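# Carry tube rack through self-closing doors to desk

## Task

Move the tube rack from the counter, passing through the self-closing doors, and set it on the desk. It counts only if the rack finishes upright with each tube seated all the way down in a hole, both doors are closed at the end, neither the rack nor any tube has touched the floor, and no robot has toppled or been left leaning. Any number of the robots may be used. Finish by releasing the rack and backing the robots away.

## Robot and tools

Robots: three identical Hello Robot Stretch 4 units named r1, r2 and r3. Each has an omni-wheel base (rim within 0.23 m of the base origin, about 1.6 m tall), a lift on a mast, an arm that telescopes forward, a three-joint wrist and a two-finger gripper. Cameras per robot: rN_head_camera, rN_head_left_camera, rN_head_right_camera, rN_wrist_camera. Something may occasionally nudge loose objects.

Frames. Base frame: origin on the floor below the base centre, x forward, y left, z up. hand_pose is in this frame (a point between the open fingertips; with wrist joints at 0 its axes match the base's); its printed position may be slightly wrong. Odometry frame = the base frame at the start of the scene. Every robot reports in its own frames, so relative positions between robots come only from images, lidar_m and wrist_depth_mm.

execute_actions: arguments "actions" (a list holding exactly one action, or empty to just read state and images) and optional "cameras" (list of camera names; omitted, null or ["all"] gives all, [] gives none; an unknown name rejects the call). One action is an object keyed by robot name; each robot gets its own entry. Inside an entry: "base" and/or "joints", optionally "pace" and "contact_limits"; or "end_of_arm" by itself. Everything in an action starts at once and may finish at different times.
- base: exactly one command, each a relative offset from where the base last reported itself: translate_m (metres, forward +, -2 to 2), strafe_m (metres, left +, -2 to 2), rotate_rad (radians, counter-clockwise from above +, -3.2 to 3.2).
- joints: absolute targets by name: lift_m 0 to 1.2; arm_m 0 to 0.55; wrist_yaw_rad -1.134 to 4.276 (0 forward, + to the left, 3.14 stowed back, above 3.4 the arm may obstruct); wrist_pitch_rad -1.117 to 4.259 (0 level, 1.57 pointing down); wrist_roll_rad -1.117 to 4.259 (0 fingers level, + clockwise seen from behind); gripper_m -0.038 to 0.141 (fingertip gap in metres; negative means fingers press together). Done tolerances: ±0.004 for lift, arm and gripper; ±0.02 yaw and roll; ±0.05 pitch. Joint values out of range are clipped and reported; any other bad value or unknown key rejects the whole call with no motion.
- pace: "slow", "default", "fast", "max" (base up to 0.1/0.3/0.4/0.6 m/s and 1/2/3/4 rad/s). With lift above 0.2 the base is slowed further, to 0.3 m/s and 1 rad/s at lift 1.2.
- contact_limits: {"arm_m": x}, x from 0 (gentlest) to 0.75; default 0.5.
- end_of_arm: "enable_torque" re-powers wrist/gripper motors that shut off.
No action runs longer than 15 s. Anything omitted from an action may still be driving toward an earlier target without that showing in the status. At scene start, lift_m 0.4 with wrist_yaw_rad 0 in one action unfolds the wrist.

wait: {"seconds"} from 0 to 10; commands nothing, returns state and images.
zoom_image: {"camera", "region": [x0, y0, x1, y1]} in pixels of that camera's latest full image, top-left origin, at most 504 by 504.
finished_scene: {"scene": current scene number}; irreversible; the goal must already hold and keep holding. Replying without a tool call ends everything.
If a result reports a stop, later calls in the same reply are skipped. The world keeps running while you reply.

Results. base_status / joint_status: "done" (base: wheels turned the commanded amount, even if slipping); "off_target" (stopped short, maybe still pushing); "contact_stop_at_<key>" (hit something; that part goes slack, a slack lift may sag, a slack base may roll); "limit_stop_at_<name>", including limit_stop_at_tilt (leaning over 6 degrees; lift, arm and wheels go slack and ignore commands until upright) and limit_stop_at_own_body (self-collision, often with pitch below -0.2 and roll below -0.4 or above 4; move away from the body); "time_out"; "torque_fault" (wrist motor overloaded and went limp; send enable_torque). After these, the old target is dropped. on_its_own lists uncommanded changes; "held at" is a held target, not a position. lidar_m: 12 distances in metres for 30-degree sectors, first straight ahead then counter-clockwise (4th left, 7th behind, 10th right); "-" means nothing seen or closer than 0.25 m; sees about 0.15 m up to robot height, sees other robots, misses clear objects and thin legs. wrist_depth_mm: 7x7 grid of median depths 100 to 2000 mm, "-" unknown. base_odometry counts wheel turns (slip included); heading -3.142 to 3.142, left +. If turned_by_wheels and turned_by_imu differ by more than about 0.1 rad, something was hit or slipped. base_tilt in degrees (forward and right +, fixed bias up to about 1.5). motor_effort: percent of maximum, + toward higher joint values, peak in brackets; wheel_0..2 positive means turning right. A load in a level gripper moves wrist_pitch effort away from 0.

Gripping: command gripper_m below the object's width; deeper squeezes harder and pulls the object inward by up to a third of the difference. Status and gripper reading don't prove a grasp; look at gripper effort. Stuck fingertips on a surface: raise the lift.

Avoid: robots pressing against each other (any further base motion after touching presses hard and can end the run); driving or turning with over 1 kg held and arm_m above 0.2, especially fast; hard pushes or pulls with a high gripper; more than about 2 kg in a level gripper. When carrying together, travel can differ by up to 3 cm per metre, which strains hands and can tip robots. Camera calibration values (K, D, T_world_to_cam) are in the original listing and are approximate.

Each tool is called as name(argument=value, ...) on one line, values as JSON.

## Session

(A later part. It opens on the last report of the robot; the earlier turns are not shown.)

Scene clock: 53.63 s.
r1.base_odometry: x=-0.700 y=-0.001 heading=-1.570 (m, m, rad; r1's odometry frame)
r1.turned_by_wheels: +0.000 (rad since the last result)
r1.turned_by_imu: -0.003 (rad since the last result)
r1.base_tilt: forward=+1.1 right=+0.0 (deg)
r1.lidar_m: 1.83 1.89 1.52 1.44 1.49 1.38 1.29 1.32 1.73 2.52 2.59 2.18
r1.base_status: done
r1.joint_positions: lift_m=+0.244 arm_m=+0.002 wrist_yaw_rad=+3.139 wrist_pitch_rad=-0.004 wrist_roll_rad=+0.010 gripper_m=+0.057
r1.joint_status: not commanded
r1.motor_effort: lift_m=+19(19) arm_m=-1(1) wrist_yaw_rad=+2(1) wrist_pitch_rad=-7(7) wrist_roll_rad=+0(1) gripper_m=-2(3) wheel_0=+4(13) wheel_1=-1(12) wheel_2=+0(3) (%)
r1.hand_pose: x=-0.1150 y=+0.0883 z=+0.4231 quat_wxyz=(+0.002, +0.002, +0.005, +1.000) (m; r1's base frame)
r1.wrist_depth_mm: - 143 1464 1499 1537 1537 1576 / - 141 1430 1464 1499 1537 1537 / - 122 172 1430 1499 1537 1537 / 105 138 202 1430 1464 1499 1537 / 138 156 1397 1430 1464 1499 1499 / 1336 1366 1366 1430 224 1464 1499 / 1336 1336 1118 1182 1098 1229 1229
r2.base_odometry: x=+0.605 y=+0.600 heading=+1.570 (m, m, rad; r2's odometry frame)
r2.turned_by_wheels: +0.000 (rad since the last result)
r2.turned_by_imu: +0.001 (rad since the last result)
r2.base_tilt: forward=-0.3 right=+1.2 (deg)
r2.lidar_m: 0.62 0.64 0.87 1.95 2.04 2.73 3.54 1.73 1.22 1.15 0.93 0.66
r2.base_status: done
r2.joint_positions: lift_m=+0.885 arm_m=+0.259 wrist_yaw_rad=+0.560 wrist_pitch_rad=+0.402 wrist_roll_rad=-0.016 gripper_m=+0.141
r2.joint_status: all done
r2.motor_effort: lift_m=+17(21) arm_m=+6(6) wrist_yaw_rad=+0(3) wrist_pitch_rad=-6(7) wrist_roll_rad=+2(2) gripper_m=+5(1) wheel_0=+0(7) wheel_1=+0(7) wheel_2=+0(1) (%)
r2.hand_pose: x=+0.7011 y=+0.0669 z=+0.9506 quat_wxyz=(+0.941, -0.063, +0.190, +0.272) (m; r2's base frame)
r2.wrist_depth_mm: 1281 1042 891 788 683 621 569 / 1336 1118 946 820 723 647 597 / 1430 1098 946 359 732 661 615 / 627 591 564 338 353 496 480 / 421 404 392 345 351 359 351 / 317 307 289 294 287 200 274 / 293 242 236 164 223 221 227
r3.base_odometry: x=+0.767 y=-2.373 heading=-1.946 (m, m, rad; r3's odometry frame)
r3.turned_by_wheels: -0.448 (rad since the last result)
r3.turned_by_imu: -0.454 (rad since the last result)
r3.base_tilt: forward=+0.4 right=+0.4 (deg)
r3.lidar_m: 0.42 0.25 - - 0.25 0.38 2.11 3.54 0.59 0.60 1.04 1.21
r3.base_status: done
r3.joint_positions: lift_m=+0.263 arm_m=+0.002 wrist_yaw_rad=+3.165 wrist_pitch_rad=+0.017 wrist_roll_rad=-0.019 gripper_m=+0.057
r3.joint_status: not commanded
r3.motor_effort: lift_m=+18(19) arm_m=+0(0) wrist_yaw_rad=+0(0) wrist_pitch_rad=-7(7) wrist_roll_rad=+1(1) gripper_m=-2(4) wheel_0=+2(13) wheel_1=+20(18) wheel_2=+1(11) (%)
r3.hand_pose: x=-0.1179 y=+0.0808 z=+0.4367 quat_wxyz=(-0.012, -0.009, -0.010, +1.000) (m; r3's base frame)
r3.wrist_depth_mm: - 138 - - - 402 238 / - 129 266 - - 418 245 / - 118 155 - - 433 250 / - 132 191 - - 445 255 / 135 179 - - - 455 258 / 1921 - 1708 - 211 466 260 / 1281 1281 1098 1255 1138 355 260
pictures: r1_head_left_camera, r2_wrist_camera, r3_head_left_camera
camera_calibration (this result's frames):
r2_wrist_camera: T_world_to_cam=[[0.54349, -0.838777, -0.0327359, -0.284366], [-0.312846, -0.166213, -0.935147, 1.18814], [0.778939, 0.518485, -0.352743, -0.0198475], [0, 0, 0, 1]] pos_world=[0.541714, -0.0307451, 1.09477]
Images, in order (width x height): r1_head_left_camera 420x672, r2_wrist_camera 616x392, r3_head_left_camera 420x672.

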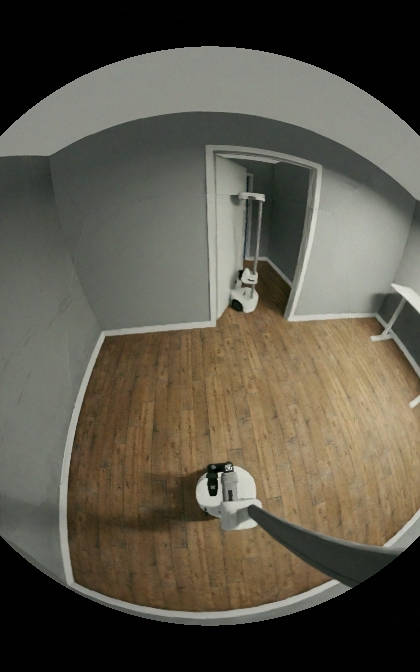

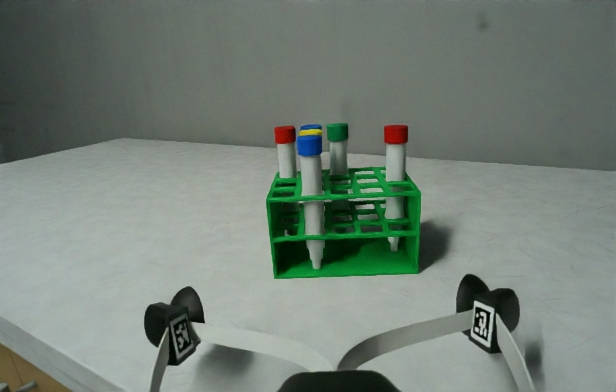

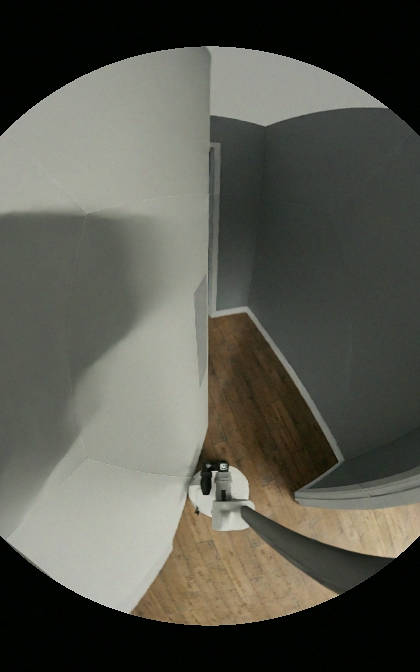

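execute_actions(actions=[{"r2":{"base":{"strafe_m":0.03},"joints":{"arm_m":0.335},"pace":"slow"},"r3":{"base":{"translate_m":0.5},"pace":"slow"},"r1":{"base":{"translate_m":1.0}}}], cameras=["r2_wrist_camera","r3_head_left_camera","r1_head_left_camera"])

Scene clock: 62.60 s.
r1.base_odometry: x=-0.698 y=-1.000 heading=-1.569 (m, m, rad; r1's odometry frame)
r1.turned_by_wheels: +0.000 (rad since the last result)
r1.turned_by_imu: -0.003 (rad since the last result)
r1.base_tilt: forward=+1.0 right=-0.1 (deg)
r1.lidar_m: 0.85 0.87 1.19 1.50 1.54 2.03 2.28 2.34 2.64 2.46 1.41 1.47
r1.base_status: done
r1.joint_positions: lift_m=+0.244 arm_m=+0.002 wrist_yaw_rad=+3.139 wrist_pitch_rad=-0.004 wrist_roll_rad=+0.010 gripper_m=+0.057
r1.joint_status: not commanded
r1.motor_effort: lift_m=+19(19) arm_m=-1(1) wrist_yaw_rad=+2(2) wrist_pitch_rad=-6(7) wrist_roll_rad=+0(2) gripper_m=-2(3) wheel_0=+5(7) wheel_1=+3(11) wheel_2=-1(13) (%)
r1.hand_pose: x=-0.1150 y=+0.0883 z=+0.4231 quat_wxyz=(+0.002, +0.002, +0.005, +1.000) (m; r1's base frame)
r1.wrist_depth_mm: - 143 - - - - 1863 / - 141 - - - - 1983 / - 122 172 - - - 1921 / 105 138 202 - - - 1983 / 138 156 - - - - 1983 / - - 1863 - 224 1921 1756 / 1366 1336 1138 1182 1078 1229 1229
r2.base_odometry: x=+0.575 y=+0.600 heading=+1.570 (m, m, rad; r2's odometry frame)
r2.turned_by_wheels: +0.000 (rad since the last result)
r2.turned_by_imu: +0.001 (rad since the last result)
r2.base_tilt: forward=-0.3 right=+1.2 (deg)
r2.lidar_m: 0.61 0.62 0.86 1.94 2.01 2.68 3.53 1.76 1.25 1.16 0.93 0.65
r2.base_status: done
r2.joint_positions: lift_m=+0.885 arm_m=+0.334 wrist_yaw_rad=+0.560 wrist_pitch_rad=+0.402 wrist_roll_rad=-0.016 gripper_m=+0.141
r2.joint_status: all done
r2.motor_effort: lift_m=+17(17) arm_m=+6(8) wrist_yaw_rad=+0(0) wrist_pitch_rad=-7(7) wrist_roll_rad=+1(2) gripper_m=+1(1) wheel_0=+0(3) wheel_1=+0(4) wheel_2=+0(4) (%)
r2.hand_pose: x=+0.7761 y=+0.0669 z=+0.9506 quat_wxyz=(+0.941, -0.063, +0.190, +0.272) (m; r2's base frame)
r2.wrist_depth_mm: 1118 917 788 699 615 559 508 / 1205 991 831 732 654 580 525 / 1336 991 891 750 668 603 549 / 621 591 559 286 304 496 480 / 418 404 353 255 270 359 353 / 315 307 279 277 270 201 276 / 253 240 233 163 222 222 228
r3.base_odometry: x=+0.584 y=-2.838 heading=-1.945 (m, m, rad; r3's odometry frame)
r3.turned_by_wheels: +0.001 (rad since the last result)
r3.turned_by_imu: -0.001 (rad since the last result)
r3.base_tilt: forward=+0.3 right=+0.3 (deg)
r3.lidar_m: 1.49 1.50 1.37 1.29 0.25 0.32 1.66 0.85 0.82 0.90 0.89 1.03
r3.base_status: done
r3.joint_positions: lift_m=+0.263 arm_m=+0.002 wrist_yaw_rad=+3.165 wrist_pitch_rad=+0.017 wrist_roll_rad=-0.019 gripper_m=+0.057
r3.joint_status: not commanded
r3.motor_effort: lift_m=+18(19) arm_m=+1(1) wrist_yaw_rad=+1(0) wrist_pitch_rad=-7(7) wrist_roll_rad=+1(1) gripper_m=-4(3) wheel_0=+4(3) wheel_1=+11(19) wheel_2=-7(13) (%)
r3.hand_pose: x=-0.1179 y=+0.0808 z=+0.4367 quat_wxyz=(-0.012, -0.009, -0.010, +1.000) (m; r3's base frame)
r3.wrist_depth_mm: - 138 - - 831 297 200 / - 129 266 - 878 304 205 / - 118 155 - 931 312 208 / - 132 191 - 976 317 211 / 135 179 - - 1008 322 213 / 1863 - 1708 1863 211 324 213 / 1281 1281 1118 1255 820 270 213
pictures: r1_head_left_camera, r2_wrist_camera, r3_head_left_camera
camera_calibration (this result's frames):
r2_wrist_camera: T_world_to_cam=[[0.543502, -0.838769, -0.0327358, -0.325123], [-0.312844, -0.166218, -0.935147, 1.21159], [0.778932, 0.518496, -0.352743, -0.0782479], [0, 0, 0, 1]] pos_world=[0.616694, -0.0307435, 1.09477]
Images, in order (width x height): r1_head_left_camera 420x672, r2_wrist_camera 616x392, r3_head_left_camera 420x672.

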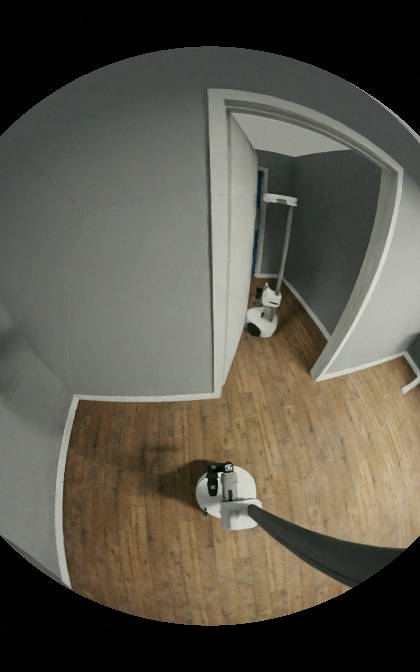

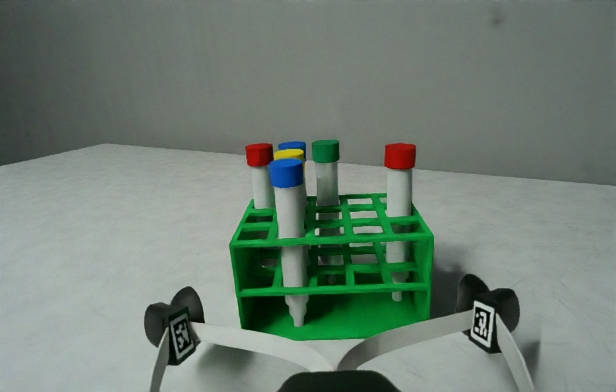

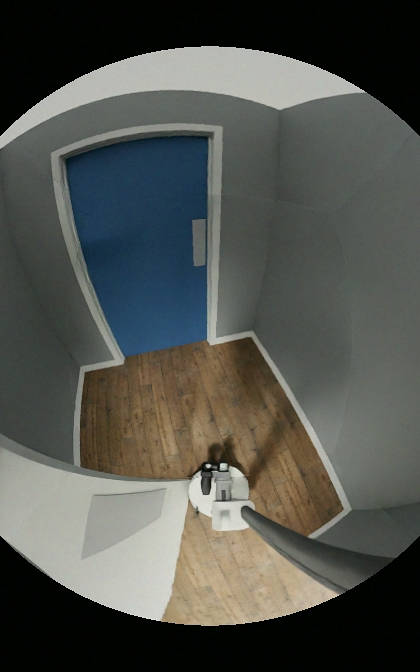

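execute_actions(actions=[{"r2":{"base":{"strafe_m":0.043},"joints":{"arm_m":0.40},"pace":"slow"},"r1":{"base":{"strafe_m":-0.5}}}], cameras=["r2_wrist_camera","r1_head_left_camera"])

execute_actions(actions=[{"r2":{"joints":{"gripper_m":0.06},"pace":"slow"},"r3":{"base":{"rotate_rad":0.25},"pace":"slow"},"r1":{"base":{"translate_m":0.6}}}], cameras=["r2_wrist_camera","r1_head_left_camera","r3_head_left_camera"])

Scene clock: 70.57 s.
r1.base_odometry: x=-1.198 y=-1.001 heading=-1.569 (m, m, rad; r1's odometry frame)
r1.turned_by_wheels: +0.000 (rad since the last result)
r1.turned_by_imu: -0.003 (rad since the last result)
r1.base_tilt: forward=+1.1 right=+0.0 (deg)
r1.lidar_m: 1.32 0.98 1.20 1.98 2.05 2.40 2.26 2.31 2.08 1.97 1.36 1.05
r1.base_status: done
r1.joint_positions: lift_m=+0.244 arm_m=+0.002 wrist_yaw_rad=+3.139 wrist_pitch_rad=-0.004 wrist_roll_rad=+0.010 gripper_m=+0.057
r1.joint_status: not commanded
r1.motor_effort: lift_m=+20(19) arm_m=-1(1) wrist_yaw_rad=+2(2) wrist_pitch_rad=-8(6) wrist_roll_rad=+0(1) gripper_m=-1(2) wheel_0=+4(13) wheel_1=-3(10) wheel_2=+0(1) (%)
r1.hand_pose: x=-0.1150 y=+0.0883 z=+0.4231 quat_wxyz=(+0.002, +0.002, +0.005, +1.000) (m; r1's base frame)
r1.wrist_depth_mm: - 143 - - - - - / - 141 - - - - - / - 122 172 - - - - / 105 138 202 - - - - / 138 156 - - - - - / - - 1921 - 224 1983 1921 / 1366 1336 1138 1205 1078 1255 1229
r2.base_odometry: x=+0.533 y=+0.600 heading=+1.570 (m, m, rad; r2's odometry frame)
r2.turned_by_wheels: +0.000 (rad since the last result)
r2.turned_by_imu: +0.001 (rad since the last result)
r2.base_tilt: forward=-0.3 right=+1.2 (deg)
r2.lidar_m: 0.61 0.64 0.86 1.88 1.97 2.63 3.56 1.83 1.29 1.23 0.92 0.65
r2.base_status: done
r2.joint_positions: lift_m=+0.885 arm_m=+0.399 wrist_yaw_rad=+0.560 wrist_pitch_rad=+0.402 wrist_roll_rad=-0.016 gripper_m=+0.141
r2.joint_status: all done
r2.motor_effort: lift_m=+17(17) arm_m=+7(8) wrist_yaw_rad=+0(1) wrist_pitch_rad=-6(6) wrist_roll_rad=+2(2) gripper_m=+3(1) wheel_0=-1(7) wheel_1=+0(6) wheel_2=+0(0) (%)
r2.hand_pose: x=+0.8411 y=+0.0669 z=+0.9506 quat_wxyz=(+0.941, -0.063, +0.190, +0.272) (m; r2's base frame)
r2.wrist_depth_mm: 1008 842 723 627 554 500 459 / 1098 891 759 661 580 521 477 / 1205 946 788 691 603 544 492 / 627 597 484 230 477 500 480 / 421 404 254 216 229 357 349 / 315 309 219 208 232 200 274 / 252 238 227 167 220 222 228
r3.base_odometry: x=+0.584 y=-2.838 heading=-1.945 (m, m, rad; r3's odometry frame)
r3.turned_by_wheels: +0.000 (rad since the last result)
r3.turned_by_imu: +0.000 (rad since the last result)
r3.base_tilt: forward=+0.3 right=+0.3 (deg)
r3.lidar_m: 1.47 1.50 1.36 1.31 0.25 0.32 1.57 0.86 0.84 0.90 0.88 1.00
r3.base_status: not commanded
r3.joint_positions: lift_m=+0.263 arm_m=+0.002 wrist_yaw_rad=+3.165 wrist_pitch_rad=+0.017 wrist_roll_rad=-0.019 gripper_m=+0.057
r3.joint_status: not commanded
r3.motor_effort: lift_m=+18(19) arm_m=+0(0) wrist_yaw_rad=+0(0) wrist_pitch_rad=-7(7) wrist_roll_rad=+0(0) gripper_m=-2(3) wheel_0=+3(4) wheel_1=+12(12) wheel_2=-7(7) (%)
r3.hand_pose: x=-0.1179 y=+0.0808 z=+0.4367 quat_wxyz=(-0.012, -0.009, -0.010, +1.000) (m; r3's base frame)
r3.wrist_depth_mm: - 138 - - 831 297 201 / - 129 266 - 878 304 204 / - 119 155 - 917 312 208 / - 132 191 - 976 319 211 / 135 180 - - 1025 322 213 / 1921 - 1661 - 211 325 213 / 1281 1281 1098 1281 831 270 214
pictures: r1_head_left_camera, r2_wrist_camera
camera_calibration (this result's frames):
r2_wrist_camera: T_world_to_cam=[[0.543457, -0.838799, -0.0327369, -0.360412], [-0.312913, -0.16624, -0.93512, 1.23193], [0.778935, 0.518441, -0.352815, -0.128787], [0, 0, 0, 1]] pos_world=[0.681673, -0.030748, 1.09477]
Images, in order (width x height): r1_head_left_camera 420x672, r2_wrist_camera 616x392.

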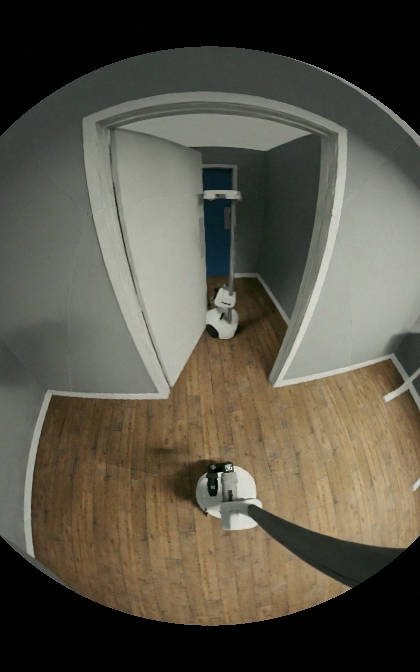

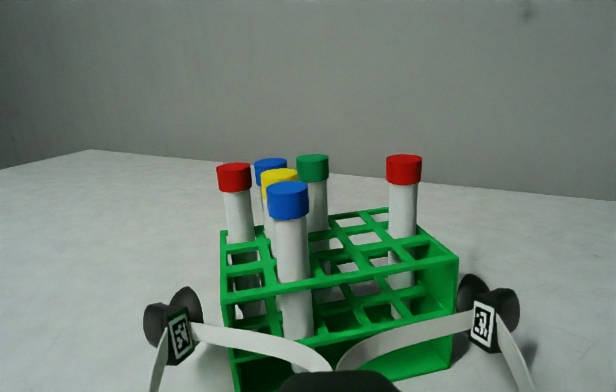

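Scene clock: 74.43 s.
r1.base_odometry: x=-1.197 y=-1.601 heading=-1.569 (m, m, rad; r1's odometry frame)
r1.turned_by_wheels: +0.001 (rad since the last result)
r1.turned_by_imu: -0.001 (rad since the last result)
r1.base_tilt: forward=+1.1 right=+0.0 (deg)
r1.lidar_m: 0.93 0.58 0.54 0.94 2.09 2.74 2.85 2.93 2.06 1.49 0.62 1.47
r1.base_status: done
r1.joint_positions: lift_m=+0.244 arm_m=+0.002 wrist_yaw_rad=+3.139 wrist_pitch_rad=-0.004 wrist_roll_rad=+0.010 gripper_m=+0.057
r1.joint_status: not commanded
r1.motor_effort: lift_m=+19(19) arm_m=-1(1) wrist_yaw_rad=+2(2) wrist_pitch_rad=-8(5) wrist_roll_rad=+1(1) gripper_m=-2(1) wheel_0=+6(13) wheel_1=+3(8) wheel_2=-2(13) (%)
r1.hand_pose: x=-0.1150 y=+0.0883 z=+0.4231 quat_wxyz=(+0.002, +0.002, +0.005, +1.000) (m; r1's base frame)
r1.wrist_depth_mm: - 143 - - - - - / - 141 - - - - - / - 122 172 - - - - / 105 137 202 - - - - / 138 156 - - - - - / - - 1863 - 224 1921 1863 / 1397 1336 1118 1182 1078 1255 1205
r2.base_odometry: x=+0.533 y=+0.600 heading=+1.570 (m, m, rad; r2's odometry frame)
r2.turned_by_wheels: +0.000 (rad since the last result)
r2.turned_by_imu: +0.001 (rad since the last result)
r2.base_tilt: forward=-0.3 right=+1.2 (deg)
r2.lidar_m: 0.60 0.64 0.87 1.90 1.95 2.62 3.55 1.80 1.28 1.23 0.93 0.65
r2.base_status: not commanded
r2.joint_positions: lift_m=+0.885 arm_m=+0.399 wrist_yaw_rad=+0.560 wrist_pitch_rad=+0.403 wrist_roll_rad=-0.016 gripper_m=+0.061
r2.joint_status: all done
r2.motor_effort: lift_m=+17(17) arm_m=+6(7) wrist_yaw_rad=+0(0) wrist_pitch_rad=-9(10) wrist_roll_rad=+0(0) gripper_m=-26(30) wheel_0=-1(1) wheel_1=+0(0) wheel_2=+0(0) (%)
r2.hand_pose: x=+0.8410 y=+0.0669 z=+0.9503 quat_wxyz=(+0.941, -0.063, +0.190, +0.272) (m; r2's base frame)
r2.wrist_depth_mm: 1008 831 707 627 554 500 455 / 1138 891 759 661 585 512 477 / 1205 946 788 676 603 544 492 / 621 585 466 229 436 488 484 / 413 402 236 183 210 357 349 / 315 306 205 206 220 190 273 / 253 174 184 189 216 209 211
r3.base_odometry: x=+0.583 y=-2.838 heading=-1.697 (m, m, rad; r3's odometry frame)
r3.turned_by_wheels: +0.248 (rad since the last result)
r3.turned_by_imu: +0.251 (rad since the last result)
r3.base_tilt: forward=+0.3 right=+0.4 (deg)
r3.lidar_m: 1.48 1.55 1.28 0.25 0.25 0.50 0.97 0.81 0.96 0.88 0.92 1.22
r3.base_status: done
r3.joint_positions: lift_m=+0.263 arm_m=+0.002 wrist_yaw_rad=+3.165 wrist_pitch_rad=+0.017 wrist_roll_rad=-0.019 gripper_m=+0.057
r3.joint_status: not commanded
r3.motor_effort: lift_m=+18(19) arm_m=+1(1) wrist_yaw_rad=+1(0) wrist_pitch_rad=-7(7) wrist_roll_rad=+0(1) gripper_m=-4(4) wheel_0=-14(17) wheel_1=+2(7) wheel_2=-8(10) (%)
r3.hand_pose: x=-0.1179 y=+0.0808 z=+0.4367 quat_wxyz=(-0.012, -0.009, -0.010, +1.000) (m; r3's base frame)
r3.wrist_depth_mm: - 138 - - - 878 322 / - 129 265 - - 1008 334 / - 119 155 - - 1042 347 / - 132 191 1430 - 1078 359 / 135 179 - - - - 366 / 831 - 1182 1160 211 1576 370 / 842 1308 1098 1098 1138 699 375
pictures: r1_head_left_camera, r2_wrist_camera, r3_head_left_camera
camera_calibration (this result's frames):
r2_wrist_camera: T_world_to_cam=[[0.543428, -0.838817, -0.0327525, -0.360393], [-0.313743, -0.16676, -0.934749, 1.23202], [0.778622, 0.518244, -0.353795, -0.127587], [0, 0, 0, 1]] pos_world=[0.681726, -0.0307306, 1.09468]
Images, in order (width x height): r1_head_left_camera 420x672, r2_wrist_camera 616x392, r3_head_left_camera 420x672.

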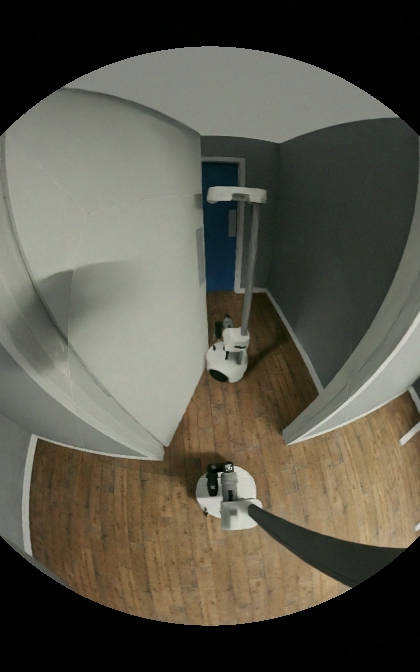

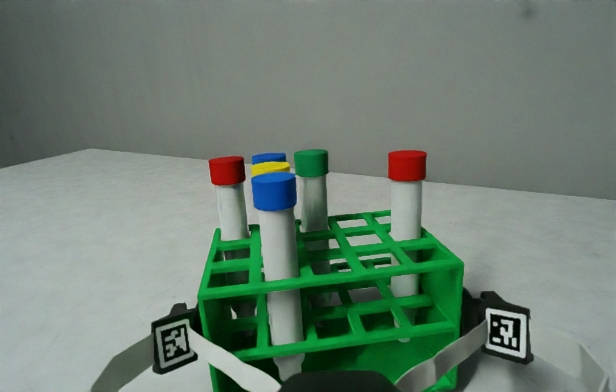

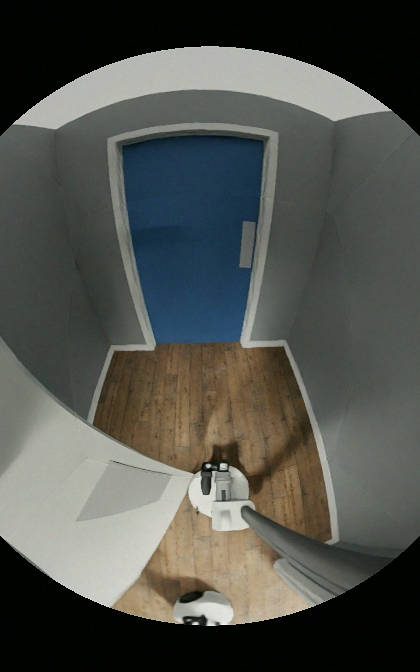

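execute_actions(actions=[{"r2":{"joints":{"gripper_m":0.04,"lift_m":0.93},"pace":"slow"},"r1":{"base":{"translate_m":0.4}}}], cameras=["r2_wrist_camera"])

execute_actions(actions=[{"r3":{"base":{"translate_m":0.75},"pace":"slow"},"r1":{"base":{"translate_m":0.5},"pace":"slow"},"r2":{"joints":{"arm_m":0.0,"wrist_yaw_rad":0.2},"pace":"slow"}}], cameras=["r2_wrist_camera","r1_head_left_camera","r3_head_left_camera"])

Scene clock: 80.40 s.
r1.base_odometry: x=-1.196 y=-2.001 heading=-1.568 (m, m, rad; r1's odometry frame)
r1.turned_by_wheels: +0.001 (rad since the last result)
r1.turned_by_imu: -0.002 (rad since the last result)
r1.base_tilt: forward=+1.1 right=-0.1 (deg)
r1.lidar_m: 0.58 0.45 0.39 0.40 0.51 2.79 3.26 3.32 2.05 0.50 1.08 0.62
r1.base_status: done
r1.joint_positions: lift_m=+0.244 arm_m=+0.002 wrist_yaw_rad=+3.139 wrist_pitch_rad=-0.004 wrist_roll_rad=+0.010 gripper_m=+0.057
r1.joint_status: not commanded
r1.motor_effort: lift_m=+19(19) arm_m=-1(1) wrist_yaw_rad=+1(2) wrist_pitch_rad=-8(7) wrist_roll_rad=+0(1) gripper_m=-2(2) wheel_0=+5(13) wheel_1=+3(6) wheel_2=-2(13) (%)
r1.hand_pose: x=-0.1150 y=+0.0883 z=+0.4231 quat_wxyz=(+0.002, +0.002, +0.005, +1.000) (m; r1's base frame)
r1.wrist_depth_mm: - 142 - - - - - / - 141 - - - - - / - 122 172 - - - - / 105 138 202 - - - - / 138 156 - - - - - / - - 1863 - 225 1983 1921 / 1366 1308 1118 1182 1098 1205 1229
r2.base_odometry: x=+0.533 y=+0.600 heading=+1.570 (m, m, rad; r2's odometry frame)
r2.turned_by_wheels: +0.000 (rad since the last result)
r2.turned_by_imu: +0.001 (rad since the last result)
r2.base_tilt: forward=-0.3 right=+1.2 (deg)
r2.lidar_m: 0.62 0.65 0.86 1.90 1.95 2.63 3.52 1.82 1.29 1.21 0.94 0.64
r2.base_status: not commanded
r2.joint_positions: lift_m=+0.930 arm_m=+0.399 wrist_yaw_rad=+0.560 wrist_pitch_rad=+0.403 wrist_roll_rad=-0.016 gripper_m=+0.041
r2.joint_status: all done
r2.motor_effort: lift_m=+25(25) arm_m=+6(6) wrist_yaw_rad=+0(0) wrist_pitch_rad=-10(10) wrist_roll_rad=+2(1) gripper_m=-33(29) wheel_0=-1(1) wheel_1=+0(0) wheel_2=+0(0) (%)
r2.hand_pose: x=+0.8410 y=+0.0669 z=+0.9946 quat_wxyz=(+0.941, -0.063, +0.190, +0.272) (m; r2's base frame)
r2.wrist_depth_mm: 991 842 707 634 554 500 455 / 1098 904 759 654 580 517 473 / 1205 976 809 691 597 539 488 / 778 741 224 222 591 559 508 / 521 504 228 192 204 442 436 / 392 384 199 184 216 186 342 / 314 169 179 184 210 181 262
r3.base_odometry: x=+0.583 y=-2.838 heading=-1.697 (m, m, rad; r3's odometry frame)
r3.turned_by_wheels: +0.000 (rad since the last result)
r3.turned_by_imu: +0.000 (rad since the last result)
r3.base_tilt: forward=+0.3 right=+0.3 (deg)
r3.lidar_m: 1.47 1.56 1.26 0.25 0.25 0.50 0.57 0.85 0.95 0.88 0.93 1.20
r3.base_status: not commanded
r3.joint_positions: lift_m=+0.263 arm_m=+0.002 wrist_yaw_rad=+3.165 wrist_pitch_rad=+0.017 wrist_roll_rad=-0.019 gripper_m=+0.057
r3.joint_status: not commanded
r3.motor_effort: lift_m=+18(18) arm_m=+1(0) wrist_yaw_rad=+0(0) wrist_pitch_rad=-8(7) wrist_roll_rad=-1(0) gripper_m=-4(3) wheel_0=-14(14) wheel_1=+2(2) wheel_2=-8(8) (%)
r3.hand_pose: x=-0.1179 y=+0.0808 z=+0.4367 quat_wxyz=(-0.012, -0.009, -0.010, +1.000) (m; r3's base frame)
r3.wrist_depth_mm: - 138 - - - 878 322 / - 129 265 - - 1008 334 / - 118 156 - - 1042 347 / - 132 190 946 - 1060 357 / 135 179 - 809 - - 368 / 831 - 1042 - 211 1537 370 / 842 1281 723 715 759 699 375
pictures: r2_wrist_camera
camera_calibration (this result's frames):
r2_wrist_camera: T_world_to_cam=[[0.543424, -0.838819, -0.0327543, -0.358938], [-0.313844, -0.166824, -0.934704, 1.27346], [0.778583, 0.51822, -0.353914, -0.111753], [0, 0, 0, 1]] pos_world=[0.681732, -0.0307285, 1.139]
Images, in order (width x height): r2_wrist_camera 616x392.

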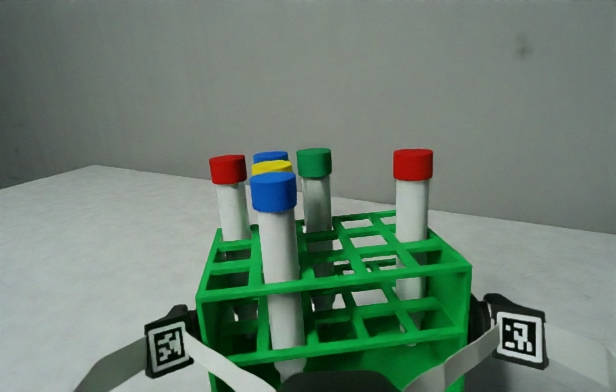

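Scene clock: 89.17 s.
r1.base_odometry: x=-1.194 y=-2.500 heading=-1.567 (m, m, rad; r1's odometry frame)
r1.turned_by_wheels: +0.001 (rad since the last result)
r1.turned_by_imu: -0.014 (rad since the last result)
r1.base_tilt: forward=+1.1 right=+0.0 (deg)
r1.lidar_m: 0.34 0.25 - 0.25 0.27 0.57 3.81 0.76 0.67 1.02 1.05 1.00
r1.base_status: done
r1.joint_positions: lift_m=+0.244 arm_m=+0.002 wrist_yaw_rad=+3.139 wrist_pitch_rad=-0.004 wrist_roll_rad=+0.010 gripper_m=+0.057
r1.joint_status: not commanded
r1.motor_effort: lift_m=+19(19) arm_m=-1(1) wrist_yaw_rad=+2(3) wrist_pitch_rad=-7(6) wrist_roll_rad=+1(1) gripper_m=-2(2) wheel_0=+3(9) wheel_1=+16(29) wheel_2=-10(26) (%)
r1.hand_pose: x=-0.1150 y=+0.0883 z=+0.4231 quat_wxyz=(+0.002, +0.002, +0.005, +1.000) (m; r1's base frame)
r1.wrist_depth_mm: - 143 - - - - 359 / - 141 - - - - 368 / - 122 172 - - - 377 / 105 138 202 - - - 389 / 137 156 - - - - 399 / - - 1921 - 224 1756 413 / 1366 1308 1118 1182 1078 1138 404
r2.base_odometry: x=+0.533 y=+0.600 heading=+1.570 (m, m, rad; r2's odometry frame)
r2.turned_by_wheels: +0.000 (rad since the last result)
r2.turned_by_imu: +0.001 (rad since the last result)
r2.base_tilt: forward=-0.4 right=+1.2 (deg)
r2.lidar_m: 0.41 0.63 0.86 1.89 1.96 2.65 3.54 1.81 1.30 1.22 0.93 0.67
r2.base_status: not commanded
r2.joint_positions: lift_m=+0.930 arm_m=+0.001 wrist_yaw_rad=+0.200 wrist_pitch_rad=+0.403 wrist_roll_rad=-0.016 gripper_m=+0.041
r2.joint_status: all done
r2.motor_effort: lift_m=+25(25) arm_m=-7(7) wrist_yaw_rad=+0(4) wrist_pitch_rad=-10(10) wrist_roll_rad=+2(0) gripper_m=-32(31) wheel_0=-1(1) wheel_1=+0(0) wheel_2=+1(0) (%)
r2.hand_pose: x=+0.4495 y=-0.0329 z=+0.9946 quat_wxyz=(+0.975, -0.028, +0.199, +0.099) (m; r2's base frame)
r2.wrist_depth_mm: 1060 1025 976 946 917 866 854 / 1118 1060 1008 976 931 917 891 / 1160 1160 1060 1025 991 931 904 / 759 750 224 222 549 621 603 / 525 504 227 193 203 445 439 / 549 517 199 183 217 187 387 / 603 170 179 183 209 182 430
r3.base_odometry: x=+0.490 y=-3.582 heading=-1.696 (m, m, rad; r3's odometry frame)
r3.turned_by_wheels: +0.000 (rad since the last result)
r3.turned_by_imu: -0.002 (rad since the last result)
r3.base_tilt: forward=+0.3 right=+0.4 (deg)
r3.lidar_m: 0.74 0.77 0.97 1.19 1.24 0.66 0.64 1.31 0.90 0.82 0.88 0.76
r3.base_status: done
r3.joint_positions: lift_m=+0.263 arm_m=+0.002 wrist_yaw_rad=+3.164 wrist_pitch_rad=+0.017 wrist_roll_rad=-0.019 gripper_m=+0.057
r3.joint_status: not commanded
r3.motor_effort: lift_m=+18(19) arm_m=+1(1) wrist_yaw_rad=+1(0) wrist_pitch_rad=-7(7) wrist_roll_rad=+1(1) gripper_m=-3(3) wheel_0=+6(11) wheel_1=+4(18) wheel_2=-5(13) (%)
r3.hand_pose: x=-0.1179 y=+0.0808 z=+0.4368 quat_wxyz=(-0.012, -0.008, -0.010, +1.000) (m; r3's base frame)
r3.wrist_depth_mm: - 138 - - 1366 1808 1537 / - 129 265 - 1308 1808 1576 / - 118 155 - 1229 1756 1576 / - 132 192 1205 1182 1756 1618 / 135 179 - 1255 1160 1756 1576 / 1499 1618 1042 1160 211 1708 1537 / 1308 1281 1008 960 878 1182 1182
pictures: r1_head_left_camera, r2_wrist_camera, r3_head_left_camera
camera_calibration (this result's frames):
r2_wrist_camera: T_world_to_cam=[[0.213228, -0.976453, -0.0327529, -0.0860184], [-0.352506, -0.0456245, -0.934697, 1.15529], [0.911193, 0.21085, -0.353934, 0.17507], [0, 0, 0, 1]] pos_world=[0.266067, -0.0681966, 1.139]
Images, in order (width x height): r1_head_left_camera 420x672, r2_wrist_camera 616x392, r3_head_left_camera 420x672.

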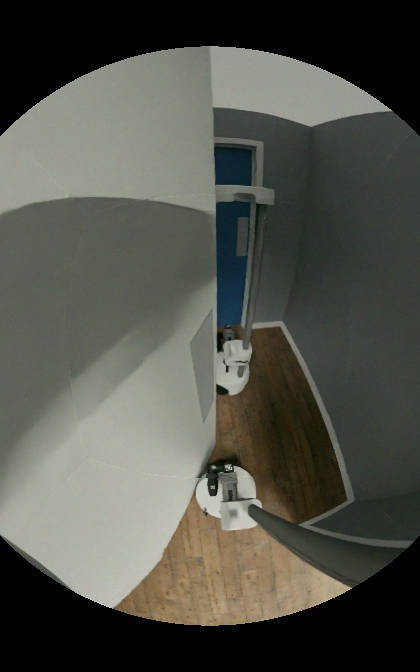

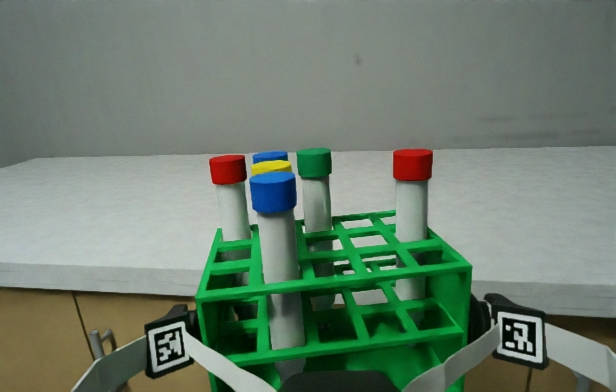

